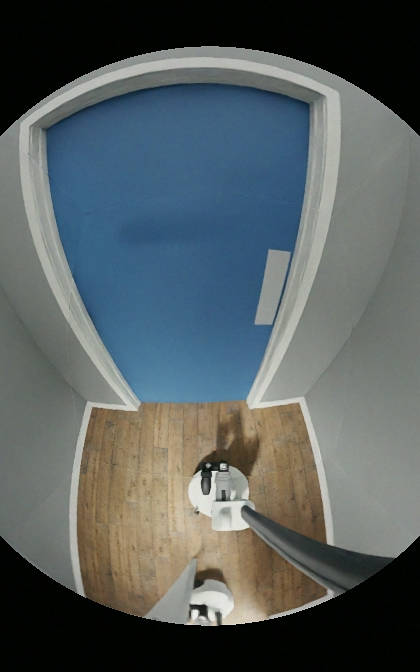

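execute_actions(actions=[{"r3":{"base":{"strafe_m":0.12}},"r1":{"base":{"translate_m":0.25},"pace":"slow"},"r2":{"base":{"translate_m":-0.35},"pace":"slow"}}], cameras=[])

execute_actions(actions=[{"r3":{"base":{"translate_m":0.76},"pace":"slow"},"r1":{"base":{"strafe_m":0.45},"pace":"slow"},"r2":{"base":{"rotate_rad":-1.57},"pace":"slow"}}], cameras=[])

execute_actions(actions=[{"r3":{"base":{"translate_m":0.4},"pace":"slow"}}], cameras=["r2_head_left_camera","r1_head_left_camera","r3_head_left_camera"])

Scene clock: 97.33 s.
r1.base_odometry: x=-1.194 y=-2.750 heading=-1.567 (m, m, rad; r1's odometry frame)
r1.turned_by_wheels: +0.001 (rad since the last result)
r1.turned_by_imu: -0.002 (rad since the last result)
r1.base_tilt: forward=+1.1 right=+0.0 (deg)
r1.lidar_m: 0.58 0.25 0.25 0.25 0.25 0.46 4.12 0.85 0.96 0.99 1.04 1.34
r1.base_status: done
r1.joint_positions: lift_m=+0.244 arm_m=+0.002 wrist_yaw_rad=+3.139 wrist_pitch_rad=-0.004 wrist_roll_rad=+0.010 gripper_m=+0.057
r1.joint_status: not commanded
r1.motor_effort: lift_m=+19(19) arm_m=-1(1) wrist_yaw_rad=+2(2) wrist_pitch_rad=-6(7) wrist_roll_rad=+1(1) gripper_m=-2(1) wheel_0=+5(7) wheel_1=+12(18) wheel_2=-8(14) (%)
r1.hand_pose: x=-0.1150 y=+0.0883 z=+0.4231 quat_wxyz=(+0.002, +0.002, +0.005, +1.000) (m; r1's base frame)
r1.wrist_depth_mm: - 142 - - - 508 260 / - 141 - - - 521 264 / - 122 172 - - 539 267 / 105 137 202 - - 559 272 / 138 156 - - - 580 276 / - - 1808 - 224 609 283 / 1281 1336 1118 1182 1098 462 290
r2.base_odometry: x=+0.532 y=+0.250 heading=+1.570 (m, m, rad; r2's odometry frame)
r2.turned_by_wheels: +0.000 (rad since the last result)
r2.turned_by_imu: +0.002 (rad since the last result)
r2.base_tilt: forward=-0.4 right=+1.2 (deg)
r2.lidar_m: 0.39 0.99 1.35 1.87 1.94 2.59 3.17 1.82 1.31 1.22 1.28 1.00
r2.base_status: done
r2.joint_positions: lift_m=+0.930 arm_m=+0.001 wrist_yaw_rad=+0.200 wrist_pitch_rad=+0.403 wrist_roll_rad=-0.016 gripper_m=+0.041
r2.joint_status: not commanded
r2.motor_effort: lift_m=+25(25) arm_m=-6(6) wrist_yaw_rad=+0(0) wrist_pitch_rad=-10(10) wrist_roll_rad=+1(0) gripper_m=-33(32) wheel_0=-1(4) wheel_1=+0(2) wheel_2=+1(3) (%)
r2.hand_pose: x=+0.4495 y=-0.0329 z=+0.9946 quat_wxyz=(+0.975, -0.028, +0.199, +0.099) (m; r2's base frame)
r2.wrist_depth_mm: 1430 1366 1308 1281 1229 1182 1138 / 1499 1430 1430 1336 1308 1205 1205 / 1576 1397 1229 1160 1078 1025 991 / 931 891 224 220 707 741 707 / 1008 946 226 193 204 750 759 / 1042 976 200 185 216 187 778 / 1160 169 179 183 209 181 820
r3.base_odometry: x=+0.608 y=-3.597 heading=-1.697 (m, m, rad; r3's odometry frame)
r3.turned_by_wheels: +0.000 (rad since the last result)
r3.turned_by_imu: +0.000 (rad since the last result)
r3.base_tilt: forward=+0.3 right=+0.3 (deg)
r3.lidar_m: 0.73 0.77 0.89 1.06 1.12 0.65 0.59 0.68 1.02 0.96 0.95 0.78
r3.base_status: done
r3.joint_positions: lift_m=+0.263 arm_m=+0.002 wrist_yaw_rad=+3.164 wrist_pitch_rad=+0.017 wrist_roll_rad=-0.019 gripper_m=+0.057
r3.joint_status: not commanded
r3.motor_effort: lift_m=+18(19) arm_m=+0(0) wrist_yaw_rad=+1(1) wrist_pitch_rad=-7(7) wrist_roll_rad=+0(0) gripper_m=-2(3) wheel_0=-5(12) wheel_1=+2(12) wheel_2=+0(7) (%)
r3.hand_pose: x=-0.1179 y=+0.0808 z=+0.4368 quat_wxyz=(-0.012, -0.008, -0.010, +1.000) (m; r3's base frame)
r3.wrist_depth_mm: - 138 - - 1756 1756 1366 / - 129 266 - 1756 1756 1397 / - 119 156 - 1708 1756 1397 / - 132 192 - 1708 1756 1430 / 135 179 976 741 1708 1708 1397 / 1618 1618 976 1042 211 1708 1430 / 1281 1255 707 699 1008 1182 1182
pictures: none
No camera images: the call's "cameras" was empty. Leave "cameras" out to get every camera's image.

Scene clock: 106.23 s.
r1.base_odometry: x=-0.744 y=-2.748 heading=-1.567 (m, m, rad; r1's odometry frame)
r1.turned_by_wheels: +0.000 (rad since the last result)
r1.turned_by_imu: -0.003 (rad since the last result)
r1.base_tilt: forward=+1.0 right=+0.0 (deg)
r1.lidar_m: 1.39 1.00 0.25 0.25 0.26 0.25 0.42 4.11 1.17 1.46 1.49 1.40
r1.base_status: done
r1.joint_positions: lift_m=+0.244 arm_m=+0.002 wrist_yaw_rad=+3.139 wrist_pitch_rad=-0.004 wrist_roll_rad=+0.010 gripper_m=+0.057
r1.joint_status: not commanded
r1.motor_effort: lift_m=+19(19) arm_m=-1(1) wrist_yaw_rad=+2(2) wrist_pitch_rad=-7(7) wrist_roll_rad=+0(0) gripper_m=-3(2) wheel_0=-8(18) wheel_1=+8(13) wheel_2=+0(8) (%)
r1.hand_pose: x=-0.1150 y=+0.0883 z=+0.4231 quat_wxyz=(+0.002, +0.002, +0.005, +1.000) (m; r1's base frame)
r1.wrist_depth_mm: - 142 - 521 303 216 177 / - 141 - 525 306 216 176 / - 122 172 530 306 216 177 / 105 138 202 535 307 217 177 / 138 156 - 535 309 218 178 / - - 1863 539 224 218 178 / 1397 1336 1118 449 279 204 179
r2.base_odometry: x=+0.532 y=+0.250 heading=+0.000 (m, m, rad; r2's odometry frame)
r2.turned_by_wheels: -1.570 (rad since the last result)
r2.turned_by_imu: -1.567 (rad since the last result)
r2.base_tilt: forward=-0.3 right=+1.2 (deg)
r2.lidar_m: 0.40 1.28 1.02 0.97 1.00 1.34 1.86 1.93 2.61 3.10 1.63 1.12
r2.base_status: done
r2.joint_positions: lift_m=+0.930 arm_m=+0.001 wrist_yaw_rad=+0.200 wrist_pitch_rad=+0.403 wrist_roll_rad=-0.016 gripper_m=+0.041
r2.joint_status: not commanded
r2.motor_effort: lift_m=+25(25) arm_m=-7(7) wrist_yaw_rad=+0(0) wrist_pitch_rad=-10(10) wrist_roll_rad=+1(1) gripper_m=-33(32) wheel_0=+1(3) wheel_1=+2(3) wheel_2=+0(10) (%)
r2.hand_pose: x=+0.4495 y=-0.0330 z=+0.9947 quat_wxyz=(+0.975, -0.028, +0.199, +0.099) (m; r2's base frame)
r2.wrist_depth_mm: 1042 1008 976 917 878 866 831 / 1098 1060 991 976 917 904 866 / 1160 1138 1078 1025 991 946 931 / 1281 1182 224 222 976 991 991 / 1336 1255 227 193 203 1025 1983 / 1464 1366 200 183 217 186 1708 / 1576 169 179 184 209 182 1281
r3.base_odometry: x=+0.513 y=-4.350 heading=-1.696 (m, m, rad; r3's odometry frame)
r3.turned_by_wheels: +0.001 (rad since the last result)
r3.turned_by_imu: +0.051 (rad since the last result)
r3.base_tilt: forward=+0.2 right=+0.4 (deg)
r3.lidar_m: 0.25 - 0.25 0.38 1.15 1.37 1.41 1.37 0.97 0.36 0.49 0.26
r3.base_status: done
r3.joint_positions: lift_m=+0.264 arm_m=+0.002 wrist_yaw_rad=+3.184 wrist_pitch_rad=+0.017 wrist_roll_rad=-0.019 gripper_m=+0.057
r3.joint_status: not commanded
r3.on_its_own: wrist_yaw_rad is at rest, and its effort (-56) is outside its rest range (-13 to +13)
r3.motor_effort: lift_m=+18(19) arm_m=+1(1) wrist_yaw_rad=-56(62) wrist_pitch_rad=-7(7) wrist_roll_rad=+0(1) gripper_m=-3(1) wheel_0=+10(27) wheel_1=+19(21) wheel_2=-20(26) (%)
r3.hand_pose: x=-0.1195 y=+0.0751 z=+0.4367 quat_wxyz=(-0.021, -0.008, -0.010, +1.000) (m; r3's base frame)
r3.wrist_depth_mm: - 137 - - - 1661 1537 / - 118 143 - - 1618 1576 / - 116 138 - - 1661 1618 / - 128 169 - 1863 1661 1618 / 135 138 - - 1983 1661 1618 / 866 1983 1708 - 211 1499 1537 / 1205 1308 1118 1255 1138 1182 1182
pictures: none
No camera images: the call's "cameras" was empty. Leave "cameras" out to get every camera's image.

Scene clock: 111.50 s.
r1.base_odometry: x=-0.744 y=-2.748 heading=-1.567 (m, m, rad; r1's odometry frame)
r1.turned_by_wheels: +0.000 (rad since the last result)
r1.turned_by_imu: -0.002 (rad since the last result)
r1.base_tilt: forward=+1.1 right=+0.0 (deg)
r1.lidar_m: 1.47 0.99 0.25 0.25 0.26 0.25 0.41 4.11 1.19 1.45 1.48 1.71
r1.base_status: not commanded
r1.joint_positions: lift_m=+0.244 arm_m=+0.002 wrist_yaw_rad=+3.139 wrist_pitch_rad=-0.004 wrist_roll_rad=+0.010 gripper_m=+0.057
r1.joint_status: not commanded
r1.motor_effort: lift_m=+19(19) arm_m=-1(1) wrist_yaw_rad=+1(2) wrist_pitch_rad=-7(7) wrist_roll_rad=+1(0) gripper_m=-3(3) wheel_0=-8(8) wheel_1=+8(8) wheel_2=+0(1) (%)
r1.hand_pose: x=-0.1150 y=+0.0883 z=+0.4231 quat_wxyz=(+0.002, +0.002, +0.005, +1.000) (m; r1's base frame)
r1.wrist_depth_mm: - 143 - 517 304 216 177 / - 141 - 521 306 216 176 / - 122 172 525 306 217 176 / 105 138 202 530 307 217 177 / 138 156 - 539 309 218 178 / - - 1863 539 224 219 178 / 1397 1366 1118 449 279 204 180
r2.base_odometry: x=+0.532 y=+0.250 heading=+0.000 (m, m, rad; r2's odometry frame)
r2.turned_by_wheels: +0.000 (rad since the last result)
r2.turned_by_imu: +0.001 (rad since the last result)
r2.base_tilt: forward=-0.3 right=+1.2 (deg)
r2.lidar_m: 0.39 1.28 1.01 0.96 1.02 1.36 1.88 1.93 2.61 3.10 1.03 1.20
r2.base_status: not commanded
r2.joint_positions: lift_m=+0.930 arm_m=+0.001 wrist_yaw_rad=+0.200 wrist_pitch_rad=+0.403 wrist_roll_rad=-0.016 gripper_m=+0.041
r2.joint_status: not commanded
r2.motor_effort: lift_m=+25(25) arm_m=-7(6) wrist_yaw_rad=+0(0) wrist_pitch_rad=-9(10) wrist_roll_rad=+1(2) gripper_m=-31(33) wheel_0=+1(1) wheel_1=+2(2) wheel_2=+0(0) (%)
r2.hand_pose: x=+0.4495 y=-0.0330 z=+0.9947 quat_wxyz=(+0.975, -0.028, +0.199, +0.099) (m; r2's base frame)
r2.wrist_depth_mm: 1060 1025 960 946 904 854 831 / 1118 1060 1025 960 931 917 878 / 1182 1118 1078 1025 991 946 931 / 1229 1205 224 223 991 991 976 / 1366 1229 228 193 204 1008 1863 / 1464 1336 200 183 216 187 1661 / 1499 170 180 183 209 182 1366
r3.base_odometry: x=+0.464 y=-4.746 heading=-1.695 (m, m, rad; r3's odometry frame)
r3.turned_by_wheels: +0.001 (rad since the last result)
r3.turned_by_imu: +0.119 (rad since the last result)
r3.base_tilt: forward=+0.3 right=+0.3 (deg)
r3.lidar_m: 0.25 0.25 - 0.25 0.35 1.71 1.76 0.62 0.53 1.84 1.01 0.44
r3.base_status: done
r3.joint_positions: lift_m=+0.264 arm_m=+0.002 wrist_yaw_rad=+3.165 wrist_pitch_rad=+0.017 wrist_roll_rad=-0.019 gripper_m=+0.057
r3.joint_status: not commanded
r3.motor_effort: lift_m=+18(18) arm_m=+0(1) wrist_yaw_rad=+0(67) wrist_pitch_rad=-6(7) wrist_roll_rad=+0(0) gripper_m=-2(3) wheel_0=+12(15) wheel_1=+18(26) wheel_2=-13(28) (%)
r3.hand_pose: x=-0.1179 y=+0.0807 z=+0.4368 quat_wxyz=(-0.012, -0.008, -0.010, +1.000) (m; r3's base frame)
r3.wrist_depth_mm: - 138 - - - - 1708 / - 129 266 - - - 1756 / - 118 155 - - - 1756 / - 132 191 - - - 1808 / 135 179 - - - - 1808 / 1430 1921 1708 1983 211 1808 1618 / 1281 1308 1098 1255 1138 1182 1205
pictures: r1_head_left_camera, r2_head_left_camera, r3_head_left_camera
Images, in order (width x height): r1_head_left_camera 420x672, r2_head_left_camera 420x672, r3_head_left_camera 420x672.

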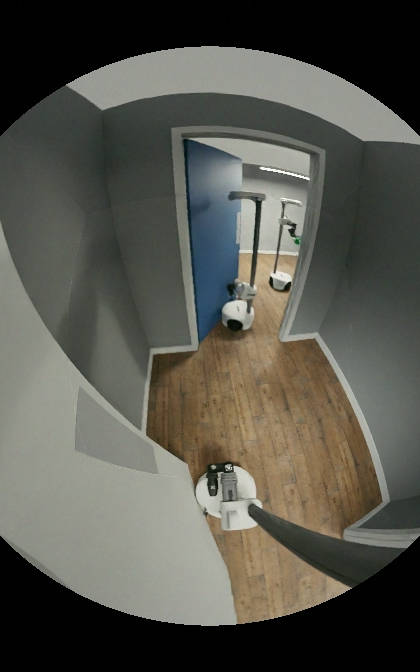

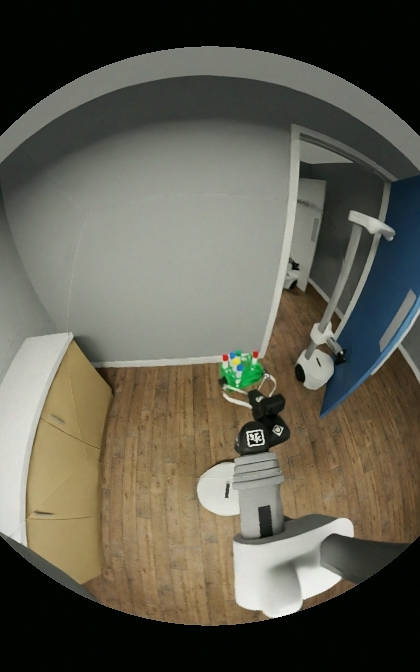

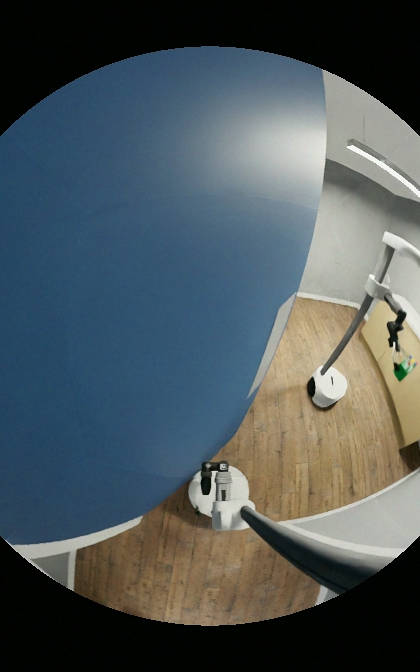

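execute_actions(actions=[{"r3":{"base":{"translate_m":0.4},"pace":"slow"},"r1":{"base":{"strafe_m":0.25},"pace":"slow"}}], cameras=[])

execute_actions(actions=[{"r3":{"base":{"strafe_m":0.7},"pace":"slow"}}], cameras=["r2_head_left_camera","r1_head_right_camera","r3_head_left_camera"])

Scene clock: 119.10 s.
r1.base_odometry: x=-0.647 y=-2.744 heading=-1.540 (m, m, rad; r1's odometry frame)
r1.turned_by_wheels: +0.026 (rad since the last result)
r1.turned_by_imu: -0.017 (rad since the last result)
r1.base_tilt: forward=+1.1 right=+0.0 (deg)
r1.lidar_m: 1.46 0.89 0.25 0.25 - 0.25 0.37 4.11 1.23 1.52 1.54 1.77
r1.base_status: strafe_m contact_stop (by the wheels' count: +0.097 of +0.250)
r1.joint_positions: lift_m=+0.244 arm_m=+0.002 wrist_yaw_rad=+3.139 wrist_pitch_rad=-0.004 wrist_roll_rad=+0.010 gripper_m=+0.057
r1.joint_status: not commanded
r1.on_its_own: the wheels are slack since a contact_stop
r1.motor_effort: lift_m=+19(19) arm_m=-1(1) wrist_yaw_rad=+2(3) wrist_pitch_rad=-8(7) wrist_roll_rad=+1(1) gripper_m=-2(2) wheel_0=+0(37) wheel_1=+0(37) wheel_2=+0(13) (%)
r1.hand_pose: x=-0.1150 y=+0.0883 z=+0.4231 quat_wxyz=(+0.002, +0.002, +0.005, +1.000) (m; r1's base frame)
r1.wrist_depth_mm: - 143 715 436 287 214 179 / - 141 634 442 287 214 179 / - 122 172 442 287 215 179 / 105 138 202 442 289 214 180 / 138 156 831 449 290 216 179 / - - 647 445 224 216 180 / 1397 1366 654 387 266 202 180
r2.base_odometry: x=+0.532 y=+0.250 heading=+0.000 (m, m, rad; r2's odometry frame)
r2.turned_by_wheels: +0.000 (rad since the last result)
r2.turned_by_imu: +0.001 (rad since the last result)
r2.base_tilt: forward=-0.3 right=+1.2 (deg)
r2.lidar_m: 0.40 1.30 1.00 0.96 1.01 1.36 1.89 1.94 2.62 1.26 1.00 1.31
r2.base_status: not commanded
r2.joint_positions: lift_m=+0.930 arm_m=+0.001 wrist_yaw_rad=+0.200 wrist_pitch_rad=+0.403 wrist_roll_rad=-0.016 gripper_m=+0.041
r2.joint_status: not commanded
r2.motor_effort: lift_m=+25(25) arm_m=-7(7) wrist_yaw_rad=+1(1) wrist_pitch_rad=-10(10) wrist_roll_rad=+2(1) gripper_m=-32(35) wheel_0=+1(1) wheel_1=+2(2) wheel_2=+0(0) (%)
r2.hand_pose: x=+0.4495 y=-0.0330 z=+0.9947 quat_wxyz=(+0.975, -0.028, +0.199, +0.099) (m; r2's base frame)
r2.wrist_depth_mm: 1060 1008 976 946 904 866 842 / 1138 1060 1008 991 946 904 878 / 1182 1138 1060 991 976 931 931 / 1255 1205 224 221 991 1008 976 / 1366 1281 227 193 204 1025 1921 / 1464 1397 200 182 217 187 1708 / 1537 170 179 184 209 181 1336
r3.base_odometry: x=+0.415 y=-5.142 heading=-1.694 (m, m, rad; r3's odometry frame)
r3.turned_by_wheels: +0.000 (rad since the last result)
r3.turned_by_imu: -0.001 (rad since the last result)
r3.base_tilt: forward=+0.3 right=+0.3 (deg)
r3.lidar_m: 2.42 0.25 - 0.25 0.25 0.61 2.19 0.85 1.09 0.92 0.94 2.47
r3.base_status: done
r3.joint_positions: lift_m=+0.264 arm_m=+0.002 wrist_yaw_rad=+3.165 wrist_pitch_rad=+0.017 wrist_roll_rad=-0.019 gripper_m=+0.057
r3.joint_status: not commanded
r3.motor_effort: lift_m=+18(18) arm_m=+1(1) wrist_yaw_rad=+1(0) wrist_pitch_rad=-6(6) wrist_roll_rad=+0(0) gripper_m=-3(3) wheel_0=+5(15) wheel_1=+11(18) wheel_2=-10(16) (%)
r3.hand_pose: x=-0.1179 y=+0.0807 z=+0.4368 quat_wxyz=(-0.012, -0.008, -0.010, +1.000) (m; r3's base frame)
r3.wrist_depth_mm: - 138 - - - - 421 / - 129 266 - - - 445 / - 118 155 - - - 469 / - 132 191 - - - 496 / 135 179 - - - - 504 / 854 1863 1661 - 211 1863 521 / 842 1182 1098 1255 1160 1182 525
pictures: none
No camera images: the call's "cameras" was empty. Leave "cameras" out to get every camera's image.

not run: a stop came earlier in this reply.

execute_actions(actions=[{"r3":{"base":{"strafe_m":0.3},"pace":"slow"},"r1":{"base":{"translate_m":0.2},"pace":"slow"}}], cameras=["r2_head_left_camera","r1_head_left_camera","r3_head_left_camera"])

Scene clock: 129.87 s.
r1.base_odometry: x=-0.641 y=-2.944 heading=-1.540 (m, m, rad; r1's odometry frame)
r1.turned_by_wheels: +0.001 (rad since the last result)
r1.turned_by_imu: -0.002 (rad since the last result)
r1.base_tilt: forward=+1.0 right=-0.1 (deg)
r1.lidar_m: 1.25 0.93 0.64 0.57 - 0.25 0.41 4.33 1.37 1.49 1.51 1.59
r1.base_status: done
r1.joint_positions: lift_m=+0.244 arm_m=+0.002 wrist_yaw_rad=+3.139 wrist_pitch_rad=-0.004 wrist_roll_rad=+0.010 gripper_m=+0.057
r1.joint_status: not commanded
r1.motor_effort: lift_m=+19(19) arm_m=-1(1) wrist_yaw_rad=+2(3) wrist_pitch_rad=-7(7) wrist_roll_rad=+1(0) gripper_m=-2(3) wheel_0=+4(3) wheel_1=+8(11) wheel_2=-5(9) (%)
r1.hand_pose: x=-0.1150 y=+0.0883 z=+0.4231 quat_wxyz=(+0.002, +0.002, +0.005, +1.000) (m; r1's base frame)
r1.wrist_depth_mm: - 143 976 504 301 216 177 / - 141 831 504 303 216 177 / - 122 172 512 303 216 177 / 105 138 202 512 304 217 178 / 138 156 - 517 306 217 178 / - - 866 521 224 218 178 / 1397 1336 866 439 277 204 180
r2.base_odometry: x=+0.532 y=+0.250 heading=+0.000 (m, m, rad; r2's odometry frame)
r2.turned_by_wheels: +0.000 (rad since the last result)
r2.turned_by_imu: +0.001 (rad since the last result)
r2.base_tilt: forward=-0.3 right=+1.2 (deg)
r2.lidar_m: 0.40 1.29 1.00 0.96 1.01 1.36 1.89 1.96 2.62 1.58 1.26 1.30
r2.base_status: not commanded
r2.joint_positions: lift_m=+0.930 arm_m=+0.001 wrist_yaw_rad=+0.200 wrist_pitch_rad=+0.403 wrist_roll_rad=-0.016 gripper_m=+0.041
r2.joint_status: not commanded
r2.motor_effort: lift_m=+25(25) arm_m=-7(7) wrist_yaw_rad=+0(0) wrist_pitch_rad=-10(10) wrist_roll_rad=+1(1) gripper_m=-30(32) wheel_0=+1(1) wheel_1=+2(2) wheel_2=+0(0) (%)
r2.hand_pose: x=+0.4495 y=-0.0330 z=+0.9947 quat_wxyz=(+0.975, -0.028, +0.199, +0.099) (m; r2's base frame)
r2.wrist_depth_mm: 1060 1025 976 917 891 866 831 / 1118 1060 1008 976 931 891 891 / 1182 1118 1078 1025 991 946 917 / 1255 1205 223 223 976 976 976 / 1366 1255 228 192 204 1060 1983 / 1397 1336 199 182 216 187 1661 / 1576 169 179 183 211 181 1366
r3.base_odometry: x=+0.712 y=-5.179 heading=-1.695 (m, m, rad; r3's odometry frame)
r3.turned_by_wheels: -0.001 (rad since the last result)
r3.turned_by_imu: -0.001 (rad since the last result)
r3.base_tilt: forward=+0.3 right=+0.3 (deg)
r3.lidar_m: 2.42 0.25 0.25 - 0.25 0.27 1.86 1.06 1.05 1.19 1.26 2.51
r3.base_status: done
r3.joint_positions: lift_m=+0.264 arm_m=+0.002 wrist_yaw_rad=+3.165 wrist_pitch_rad=+0.017 wrist_roll_rad=-0.019 gripper_m=+0.057
r3.joint_status: not commanded
r3.motor_effort: lift_m=+18(18) arm_m=+1(0) wrist_yaw_rad=+0(0) wrist_pitch_rad=-6(6) wrist_roll_rad=+0(2) gripper_m=-3(3) wheel_0=-13(21) wheel_1=+7(13) wheel_2=+0(7) (%)
r3.hand_pose: x=-0.1179 y=+0.0807 z=+0.4368 quat_wxyz=(-0.012, -0.008, -0.010, +1.000) (m; r3's base frame)
r3.wrist_depth_mm: - 138 - - 554 259 186 / - 129 265 - 574 264 189 / - 118 155 - 591 270 191 / - 132 191 - 609 273 193 / 135 179 - - 621 276 195 / 1808 - 1661 1983 211 277 195 / 1281 1281 1098 1255 554 238 195
pictures: r1_head_left_camera, r2_head_left_camera, r3_head_left_camera
Images, in order (width x height): r1_head_left_camera 420x672, r2_head_left_camera 420x672, r3_head_left_camera 420x672.

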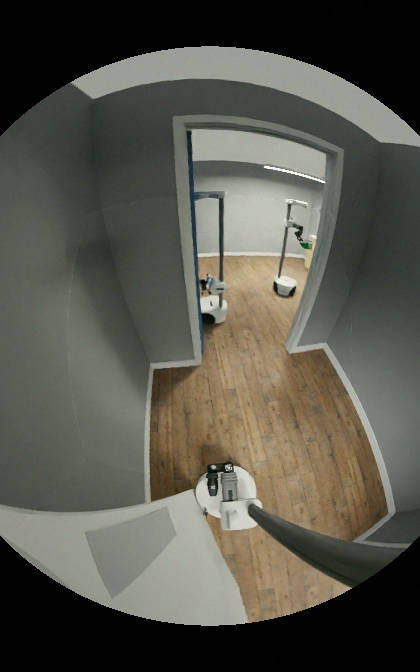

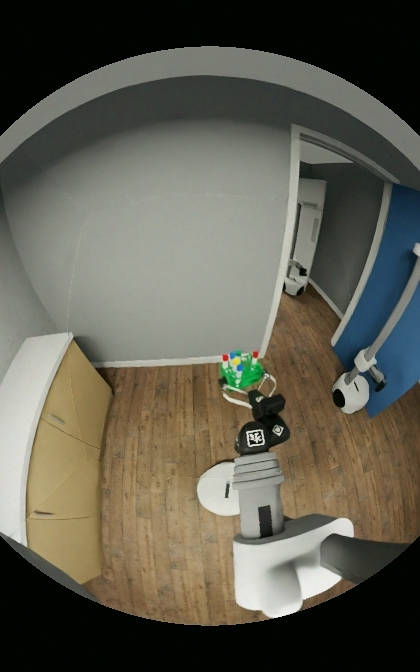

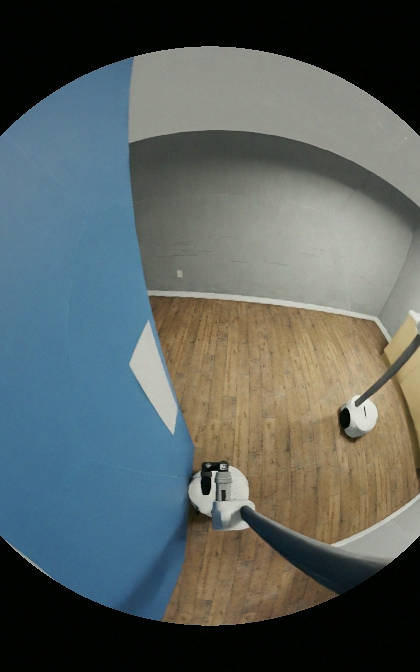

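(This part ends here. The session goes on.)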